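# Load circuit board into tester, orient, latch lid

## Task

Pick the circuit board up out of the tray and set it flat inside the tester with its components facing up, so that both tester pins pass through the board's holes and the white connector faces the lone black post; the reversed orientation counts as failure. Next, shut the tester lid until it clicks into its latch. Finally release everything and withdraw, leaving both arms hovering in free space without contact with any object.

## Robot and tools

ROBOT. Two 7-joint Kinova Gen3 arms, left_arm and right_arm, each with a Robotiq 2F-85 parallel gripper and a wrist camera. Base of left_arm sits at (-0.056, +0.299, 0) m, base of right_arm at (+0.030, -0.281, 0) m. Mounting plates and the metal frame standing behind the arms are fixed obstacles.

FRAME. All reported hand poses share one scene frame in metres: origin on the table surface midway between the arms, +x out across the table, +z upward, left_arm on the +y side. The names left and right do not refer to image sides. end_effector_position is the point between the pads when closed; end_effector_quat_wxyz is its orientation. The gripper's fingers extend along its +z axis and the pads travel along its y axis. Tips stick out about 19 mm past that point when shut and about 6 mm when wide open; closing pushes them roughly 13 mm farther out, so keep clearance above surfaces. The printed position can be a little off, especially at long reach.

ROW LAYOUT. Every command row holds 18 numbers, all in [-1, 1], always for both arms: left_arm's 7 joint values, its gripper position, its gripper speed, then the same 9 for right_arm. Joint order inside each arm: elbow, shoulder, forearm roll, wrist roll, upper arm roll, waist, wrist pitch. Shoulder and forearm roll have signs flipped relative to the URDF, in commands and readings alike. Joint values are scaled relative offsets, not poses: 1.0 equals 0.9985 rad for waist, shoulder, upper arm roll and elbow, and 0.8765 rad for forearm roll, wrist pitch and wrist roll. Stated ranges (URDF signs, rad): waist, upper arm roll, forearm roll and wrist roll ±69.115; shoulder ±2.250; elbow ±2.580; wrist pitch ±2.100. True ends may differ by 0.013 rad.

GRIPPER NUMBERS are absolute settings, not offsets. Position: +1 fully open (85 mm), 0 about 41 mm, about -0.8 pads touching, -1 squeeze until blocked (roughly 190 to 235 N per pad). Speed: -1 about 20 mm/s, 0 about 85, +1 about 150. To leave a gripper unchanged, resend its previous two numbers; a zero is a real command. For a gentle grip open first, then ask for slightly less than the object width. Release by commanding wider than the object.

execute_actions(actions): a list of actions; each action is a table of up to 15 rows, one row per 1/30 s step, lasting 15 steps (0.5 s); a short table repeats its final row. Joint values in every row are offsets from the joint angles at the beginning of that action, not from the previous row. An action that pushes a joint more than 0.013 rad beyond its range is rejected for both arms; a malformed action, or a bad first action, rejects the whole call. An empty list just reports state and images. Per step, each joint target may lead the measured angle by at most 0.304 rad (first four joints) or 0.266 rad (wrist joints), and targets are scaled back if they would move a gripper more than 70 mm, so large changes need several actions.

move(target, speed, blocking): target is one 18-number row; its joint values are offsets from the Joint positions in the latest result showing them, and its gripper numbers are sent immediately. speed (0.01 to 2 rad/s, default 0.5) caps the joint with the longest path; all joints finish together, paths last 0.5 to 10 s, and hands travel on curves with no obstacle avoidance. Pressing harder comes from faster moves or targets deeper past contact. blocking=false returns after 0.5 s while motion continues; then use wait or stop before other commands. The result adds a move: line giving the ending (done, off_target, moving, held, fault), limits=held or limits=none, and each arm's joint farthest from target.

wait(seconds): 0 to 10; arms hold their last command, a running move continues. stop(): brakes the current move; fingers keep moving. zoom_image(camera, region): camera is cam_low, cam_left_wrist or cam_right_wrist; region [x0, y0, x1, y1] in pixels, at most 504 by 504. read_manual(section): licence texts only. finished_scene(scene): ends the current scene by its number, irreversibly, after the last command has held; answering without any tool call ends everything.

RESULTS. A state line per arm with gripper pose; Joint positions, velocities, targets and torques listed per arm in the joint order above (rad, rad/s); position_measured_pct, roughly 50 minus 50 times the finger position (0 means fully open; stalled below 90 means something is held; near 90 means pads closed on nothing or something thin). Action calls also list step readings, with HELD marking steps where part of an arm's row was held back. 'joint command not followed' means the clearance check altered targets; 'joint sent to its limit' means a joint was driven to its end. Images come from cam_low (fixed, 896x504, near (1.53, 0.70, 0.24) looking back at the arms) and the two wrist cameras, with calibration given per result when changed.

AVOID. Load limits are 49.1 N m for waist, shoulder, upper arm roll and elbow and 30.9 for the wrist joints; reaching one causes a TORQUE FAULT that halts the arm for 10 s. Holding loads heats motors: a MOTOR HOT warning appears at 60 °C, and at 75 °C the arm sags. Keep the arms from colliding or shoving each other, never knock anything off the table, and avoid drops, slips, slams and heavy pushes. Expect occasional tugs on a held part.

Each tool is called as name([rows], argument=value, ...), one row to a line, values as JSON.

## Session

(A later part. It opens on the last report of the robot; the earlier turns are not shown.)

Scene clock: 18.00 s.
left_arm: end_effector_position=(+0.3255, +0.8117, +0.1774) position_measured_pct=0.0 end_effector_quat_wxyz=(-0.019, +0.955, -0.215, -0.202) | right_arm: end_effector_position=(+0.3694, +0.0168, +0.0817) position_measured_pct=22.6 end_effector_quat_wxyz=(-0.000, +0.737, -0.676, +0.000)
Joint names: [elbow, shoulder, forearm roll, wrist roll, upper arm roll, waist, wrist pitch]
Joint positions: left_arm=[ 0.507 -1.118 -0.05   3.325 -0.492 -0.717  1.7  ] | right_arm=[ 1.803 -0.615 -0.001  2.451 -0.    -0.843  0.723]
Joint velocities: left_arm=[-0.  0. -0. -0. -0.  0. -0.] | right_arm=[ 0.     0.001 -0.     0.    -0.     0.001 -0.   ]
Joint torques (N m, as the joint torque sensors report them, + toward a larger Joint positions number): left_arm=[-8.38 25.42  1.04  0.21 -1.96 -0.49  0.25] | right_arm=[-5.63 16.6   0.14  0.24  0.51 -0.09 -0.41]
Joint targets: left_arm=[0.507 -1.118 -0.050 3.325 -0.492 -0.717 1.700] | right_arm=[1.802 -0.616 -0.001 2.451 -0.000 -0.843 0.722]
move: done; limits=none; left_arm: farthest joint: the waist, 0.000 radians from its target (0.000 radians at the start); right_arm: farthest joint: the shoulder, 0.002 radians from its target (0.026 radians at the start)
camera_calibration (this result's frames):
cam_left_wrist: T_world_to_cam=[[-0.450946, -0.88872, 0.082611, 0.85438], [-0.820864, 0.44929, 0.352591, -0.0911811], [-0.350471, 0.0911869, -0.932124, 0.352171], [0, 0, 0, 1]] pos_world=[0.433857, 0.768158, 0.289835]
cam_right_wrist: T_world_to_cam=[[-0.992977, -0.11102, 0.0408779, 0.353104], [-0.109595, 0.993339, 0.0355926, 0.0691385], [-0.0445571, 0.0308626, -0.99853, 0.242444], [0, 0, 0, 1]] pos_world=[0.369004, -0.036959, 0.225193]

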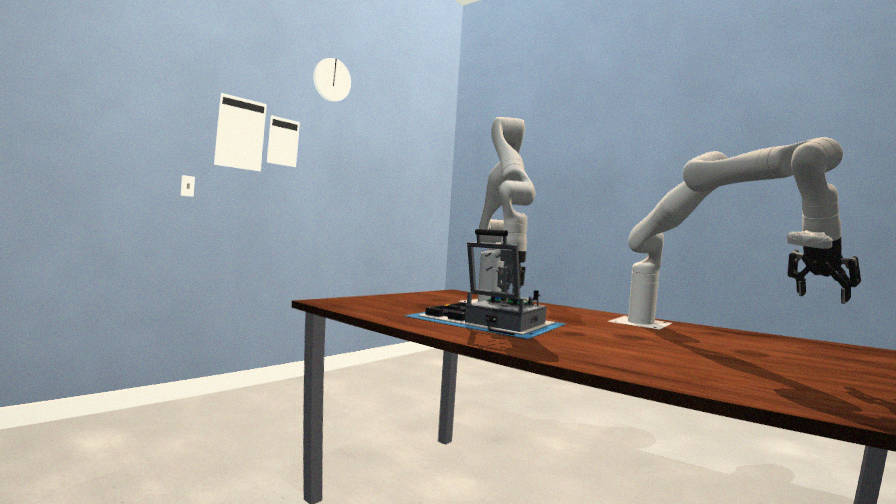

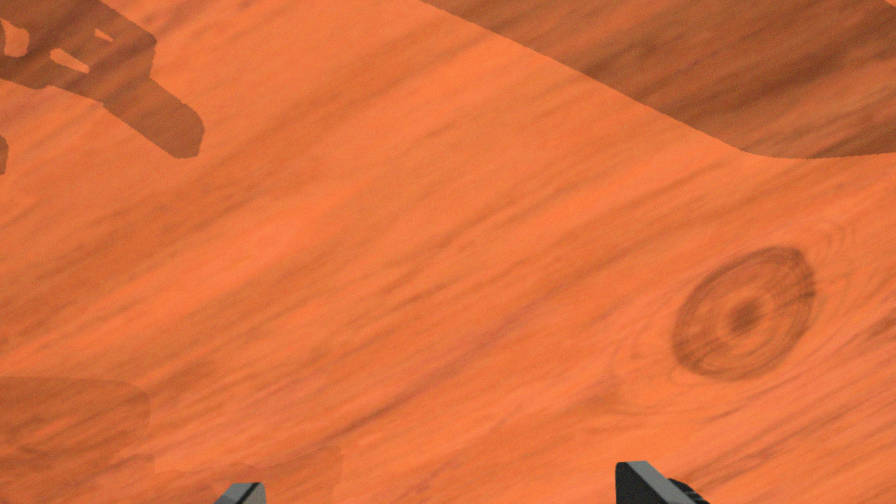

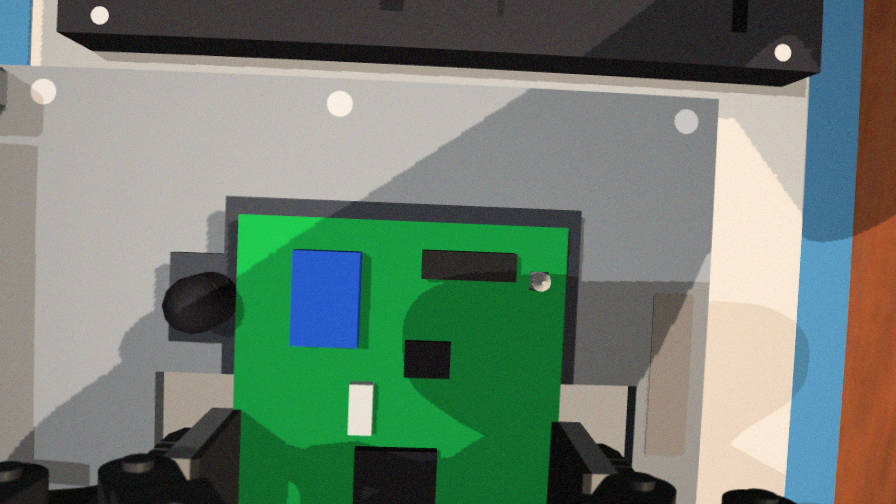

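move(target=[0,0,0,0,0,0,0,1,0,0,0.001,0,0,0,0,0,1,0])

move(target=[0,0,0,0,0,0,0,1,0,-0.023,0.04,0,0,0,0,0.073,1,0], speed=0.3)

move(target=[0,0,0,0,0,0,0,1,0,-0.391,0.233,0,0,0,0,0.712,0.2,1], speed=0.9)

move(target=[0,0,0,0,0,0,0,1,0,-0.499,-0.3316,0,0.187,0,0.1635,0.19,0.2,1], speed=0.8)

Scene clock: 19.00 s.
left_arm: end_effector_position=(+0.3255, +0.8117, +0.1774) position_measured_pct=0.0 end_effector_quat_wxyz=(-0.019, +0.955, -0.215, -0.202) | right_arm: end_effector_position=(+0.3695, +0.0170, +0.0822) position_measured_pct=0.0 end_effector_quat_wxyz=(-0.001, +0.737, -0.676, +0.000)
Joint names: [elbow, shoulder, forearm roll, wrist roll, upper arm roll, waist, wrist pitch]
Joint positions: left_arm=[ 0.507 -1.118 -0.05   3.325 -0.492 -0.717  1.7  ] | right_arm=[ 1.803 -0.614 -0.001  2.451 -0.    -0.843  0.723]
Joint velocities: left_arm=[ 0.    -0.001  0.     0.    -0.     0.    -0.   ] | right_arm=[-0. -0. -0.  0. -0.  0.  0.]
Joint torques (N m, as the joint torque sensors report them, + toward a larger Joint positions number): left_arm=[-8.6  25.49  1.    0.18 -2.19  0.05  0.38] | right_arm=[-5.64 17.72  0.06  0.31  0.53  0.16  0.26]
Joint targets: left_arm=[0.507 -1.118 -0.050 3.325 -0.492 -0.717 1.700] | right_arm=[1.803 -0.614 -0.001 2.451 -0.000 -0.843 0.723]
move: done; limits=none; left_arm: farthest joint: the waist, 0.000 radians from its target (0.000 radians at the start); right_arm: farthest joint: the waist, 0.000 radians from its target (0.000 radians at the start)
camera_calibration (this result's frames):
cam_left_wrist: T_world_to_cam=[[-0.450947, -0.88872, 0.0826094, 0.854381], [-0.820864, 0.449291, 0.352591, -0.0911813], [-0.35047, 0.0911887, -0.932124, 0.352168], [0, 0, 0, 1]] pos_world=[0.433858, 0.768158, 0.289834]
cam_right_wrist: T_world_to_cam=[[-0.993006, -0.111048, 0.0400934, 0.353321], [-0.10962, 0.993314, 0.0362077, 0.0689563], [-0.0438461, 0.0315594, -0.99854, 0.24262], [0, 0, 0, 1]] pos_world=[0.369047, -0.0369168, 0.225604]

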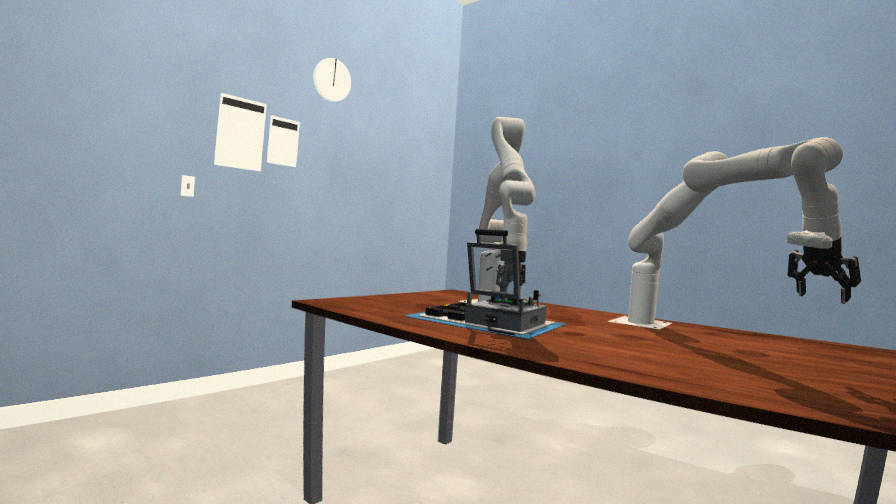

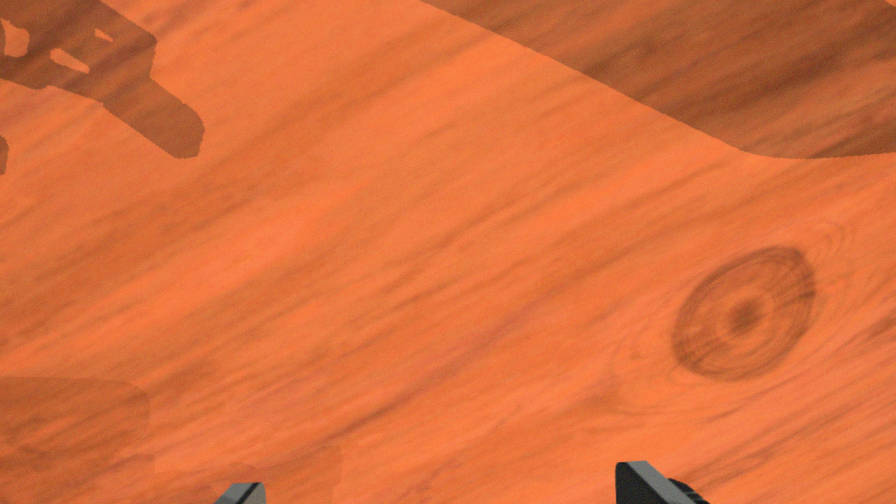

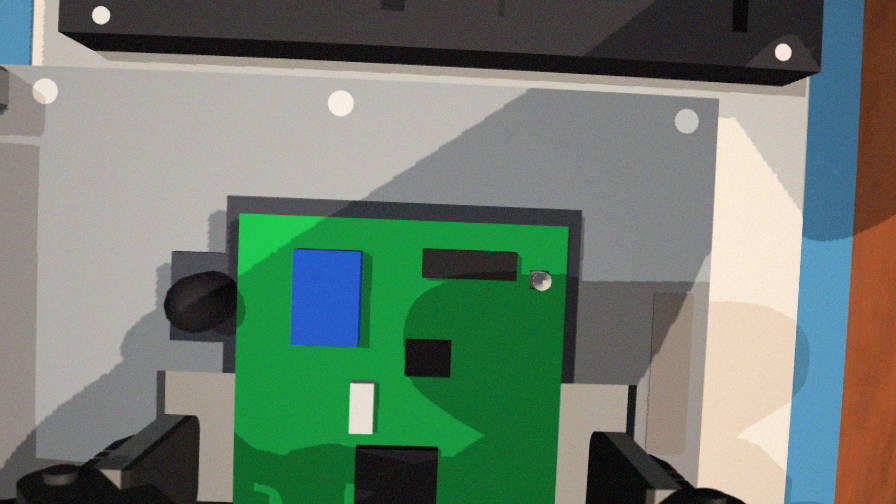

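Scene clock: 19.73 s.
left_arm: end_effector_position=(+0.3255, +0.8117, +0.1774) position_measured_pct=0.0 end_effector_quat_wxyz=(-0.019, +0.955, -0.215, -0.202) | right_arm: end_effector_position=(+0.3696, +0.0170, +0.1050) position_measured_pct=0.0 end_effector_quat_wxyz=(-0.000, +0.737, -0.676, +0.000)
Joint names: [elbow, shoulder, forearm roll, wrist roll, upper arm roll, waist, wrist pitch]
Joint positions: left_arm=[ 0.507 -1.118 -0.05   3.325 -0.492 -0.717  1.7  ] | right_arm=[ 1.78  -0.574 -0.001  2.451 -0.    -0.843  0.787]
Joint velocities: left_arm=[ 0.  0. -0.  0. -0.  0.  0.] | right_arm=[-0.     0.003 -0.    -0.001 -0.    -0.001  0.   ]
Joint torques (N m, as the joint torque sensors report them, + toward a larger Joint positions number): left_arm=[-8.41 26.14  1.    0.08 -1.95  0.19  0.42] | right_arm=[-6.01 17.32  0.03  0.35  0.48  0.02  0.32]
Joint targets: left_arm=[0.507 -1.118 -0.050 3.325 -0.492 -0.717 1.700] | right_arm=[1.780 -0.574 -0.001 2.451 -0.000 -0.843 0.787]
move: done; limits=none; left_arm: farthest joint: the waist, 0.000 radians from its target (0.000 radians at the start); right_arm: farthest joint: the waist, 0.000 radians from its target (0.000 radians at the start)
camera_calibration (this result's frames):
cam_left_wrist: T_world_to_cam=[[-0.450948, -0.888719, 0.0826073, 0.854382], [-0.820864, 0.449291, 0.352591, -0.0911812], [-0.350469, 0.0911909, -0.932124, 0.352166], [0, 0, 0, 1]] pos_world=[0.433858, 0.768159, 0.289834]
cam_right_wrist: T_world_to_cam=[[-0.992971, -0.110985, 0.0411238, 0.352346], [-0.109564, 0.993351, 0.0353394, 0.0681682], [-0.0447725, 0.0305853, -0.998529, 0.265797], [0, 0, 0, 1]] pos_world=[0.369239, -0.0367393, 0.248508]

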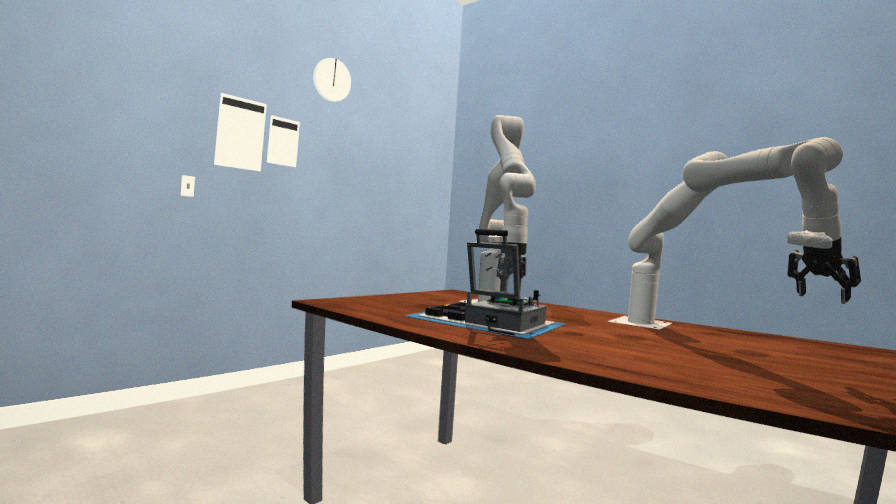

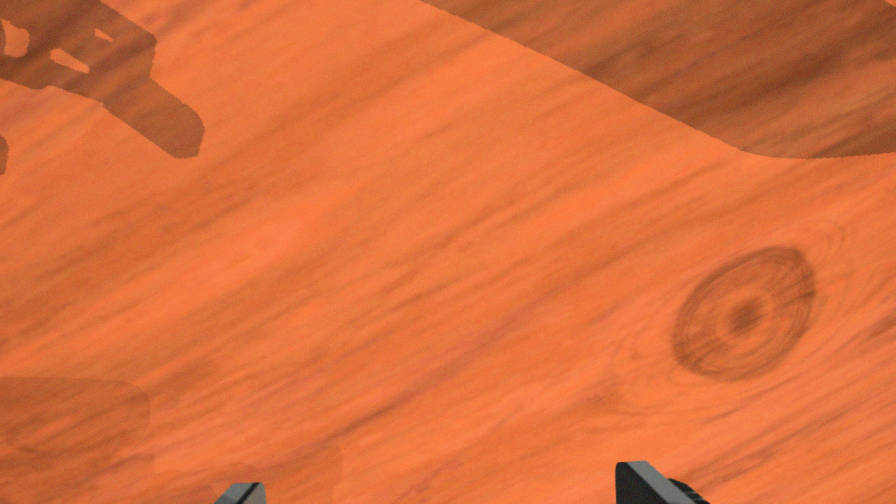

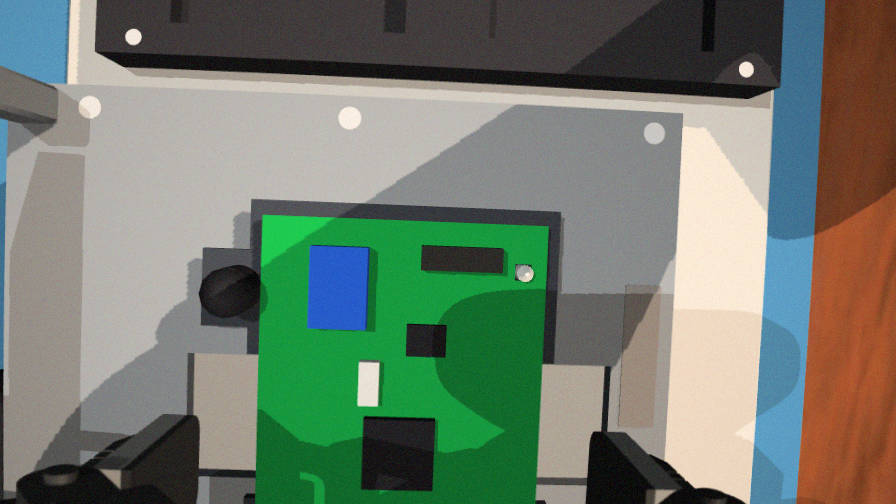

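Scene clock: 20.93 s.
left_arm: end_effector_position=(+0.3255, +0.8117, +0.1774) position_measured_pct=0.0 end_effector_quat_wxyz=(-0.019, +0.955, -0.215, -0.202) | right_arm: end_effector_position=(+0.3694, +0.0167, +0.3197) position_measured_pct=40.1 end_effector_quat_wxyz=(+0.001, +0.737, -0.676, +0.000)
Joint names: [elbow, shoulder, forearm roll, wrist roll, upper arm roll, waist, wrist pitch]
Joint positions: left_arm=[ 0.507 -1.118 -0.05   3.325 -0.492 -0.717  1.7  ] | right_arm=[ 1.389 -0.342 -0.001  2.451 -0.    -0.843  1.411]
Joint velocities: left_arm=[-0.     0.    -0.    -0.    -0.     0.     0.001] | right_arm=[-0.001  0.003 -0.    -0.002 -0.     0.002  0.   ]
Joint torques (N m, as the joint torque sensors report them, + toward a larger Joint positions number): left_arm=[-8.49 25.85  1.15 -0.08 -2.33  0.19  0.18] | right_arm=[-8.61 16.    0.12  0.35  0.29  0.14  0.16]
Joint targets: left_arm=[0.507 -1.118 -0.050 3.325 -0.492 -0.717 1.700] | right_arm=[1.389 -0.342 -0.001 2.451 -0.000 -0.843 1.411]
move: done; limits=none; left_arm: farthest joint: the waist, 0.000 radians from its target (0.000 radians at the start); right_arm: farthest joint: the waist, 0.000 radians from its target (0.000 radians at the start)
camera_calibration (this result's frames):
cam_left_wrist: T_world_to_cam=[[-0.450949, -0.888719, 0.0826055, 0.854384], [-0.820863, 0.449292, 0.352591, -0.0911814], [-0.350468, 0.0911929, -0.932124, 0.352164], [0, 0, 0, 1]] pos_world=[0.433859, 0.768159, 0.289833]
cam_right_wrist: T_world_to_cam=[[-0.992978, -0.110595, 0.0420029, 0.342997], [-0.109195, 0.993429, 0.0342891, 0.0610787], [-0.0455191, 0.0294618, -0.998529, 0.480489], [0, 0, 0, 1]] pos_world=[0.369129, -0.0368997, 0.463281]

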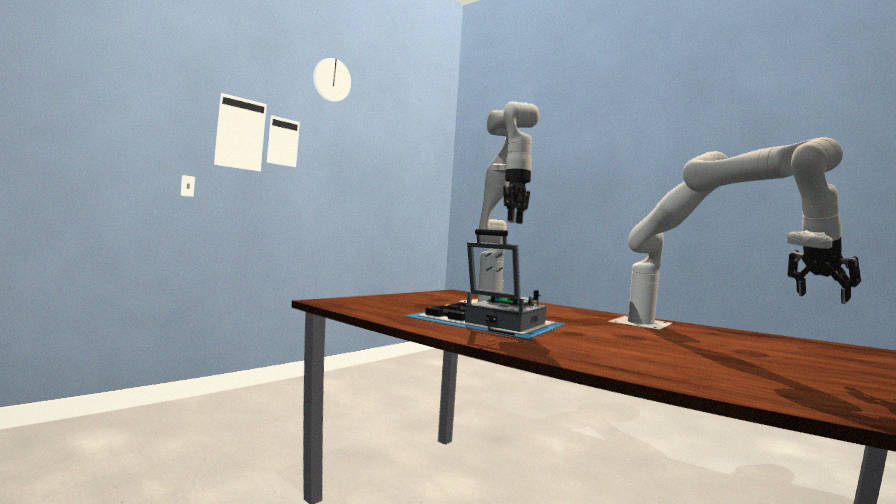

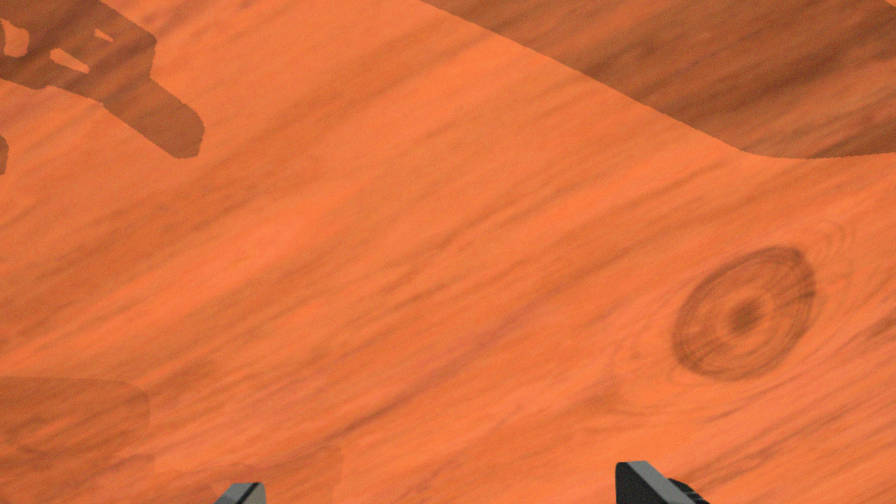

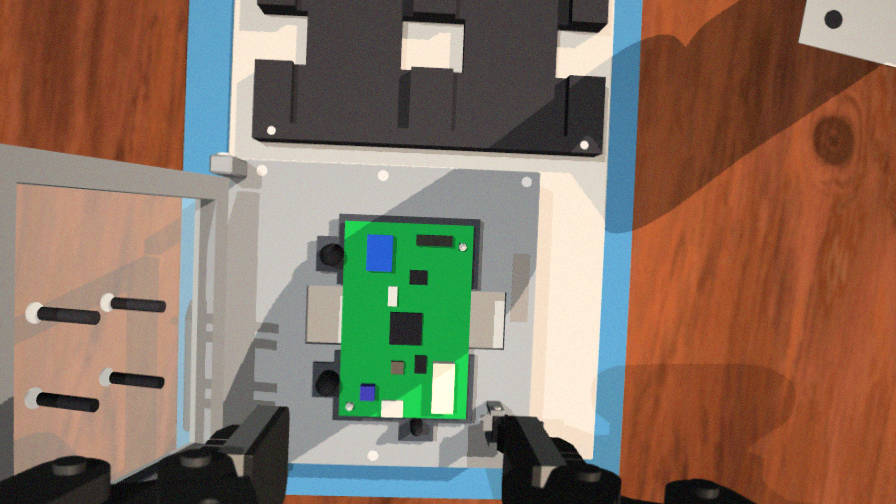

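Scene clock: 22.20 s.
left_arm: end_effector_position=(+0.3255, +0.8117, +0.1774) position_measured_pct=0.0 end_effector_quat_wxyz=(-0.019, +0.955, -0.215, -0.202) | right_arm: end_effector_position=(+0.5159, +0.0296, +0.3048) position_measured_pct=40.1 end_effector_quat_wxyz=(+0.000, +0.737, -0.676, +0.000)
Joint names: [elbow, shoulder, forearm roll, wrist roll, upper arm roll, waist, wrist pitch]
Joint positions: left_arm=[ 0.507 -1.118 -0.05   3.325 -0.492 -0.717  1.7  ] | right_arm=[ 0.891 -0.673 -0.001  2.615 -0.    -0.68   1.578]
Joint velocities: left_arm=[-0.     0.     0.     0.    -0.    -0.    -0.001] | right_arm=[-0.002 -0.002  0.    -0.     0.     0.001  0.   ]
Joint torques (N m, as the joint torque sensors report them, + toward a larger Joint positions number): left_arm=[-8.44 25.71  0.91  0.15 -2.03  0.13  0.36] | right_arm=[-8.5  21.76 -0.03  0.36  0.54  0.31  0.27]
Joint targets: left_arm=[0.507 -1.118 -0.050 3.325 -0.492 -0.717 1.700] | right_arm=[0.891 -0.673 -0.001 2.615 -0.000 -0.680 1.578]
move: done; limits=none; left_arm: farthest joint: the waist, 0.000 radians from its target (0.000 radians at the start); right_arm: farthest joint: the waist, 0.000 radians from its target (0.163 radians at the start)
camera_calibration (this result's frames):
cam_left_wrist: T_world_to_cam=[[-0.450951, -0.888718, 0.0826037, 0.854385], [-0.820863, 0.449292, 0.352591, -0.0911815], [-0.350467, 0.0911949, -0.932125, 0.352161], [0, 0, 0, 1]] pos_world=[0.433859, 0.768159, 0.289833]
cam_right_wrist: T_world_to_cam=[[-0.992934, -0.111186, 0.0414721, 0.490706], [-0.109775, 0.993344, 0.0348821, 0.0648462], [-0.0450745, 0.030083, -0.998531, 0.471643], [0, 0, 0, 1]] pos_world=[0.515616, -0.0240436, 0.448337]

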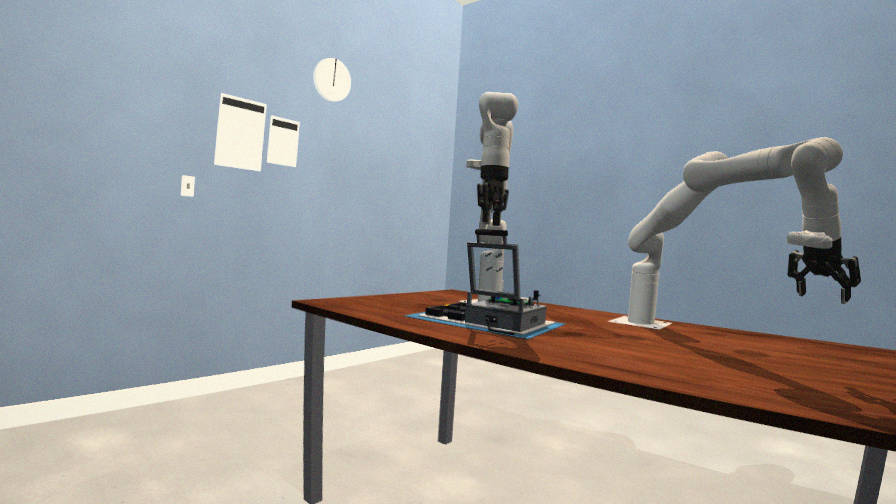

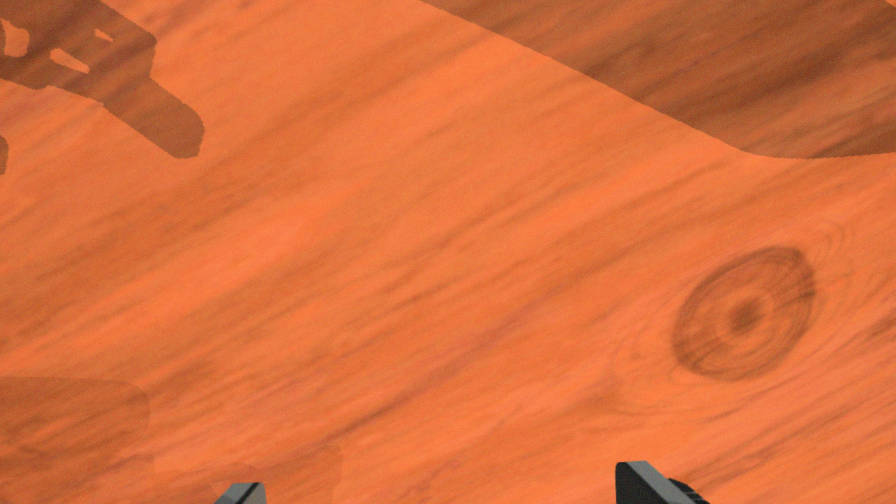

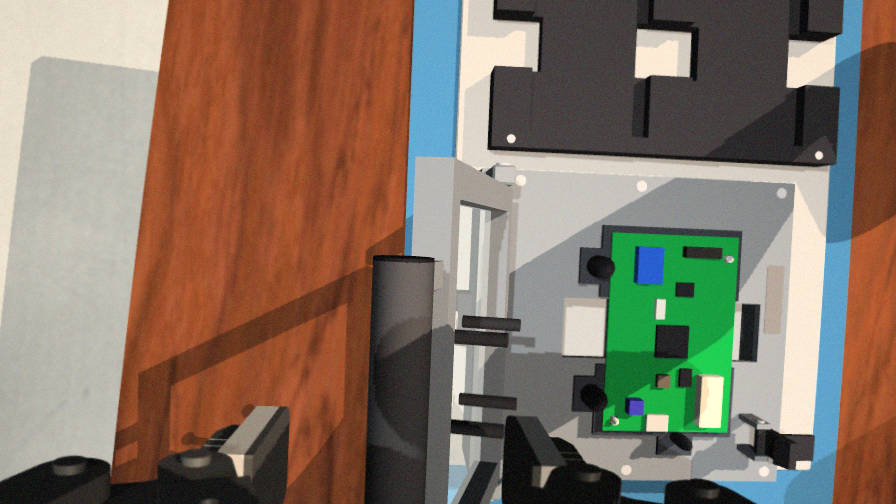

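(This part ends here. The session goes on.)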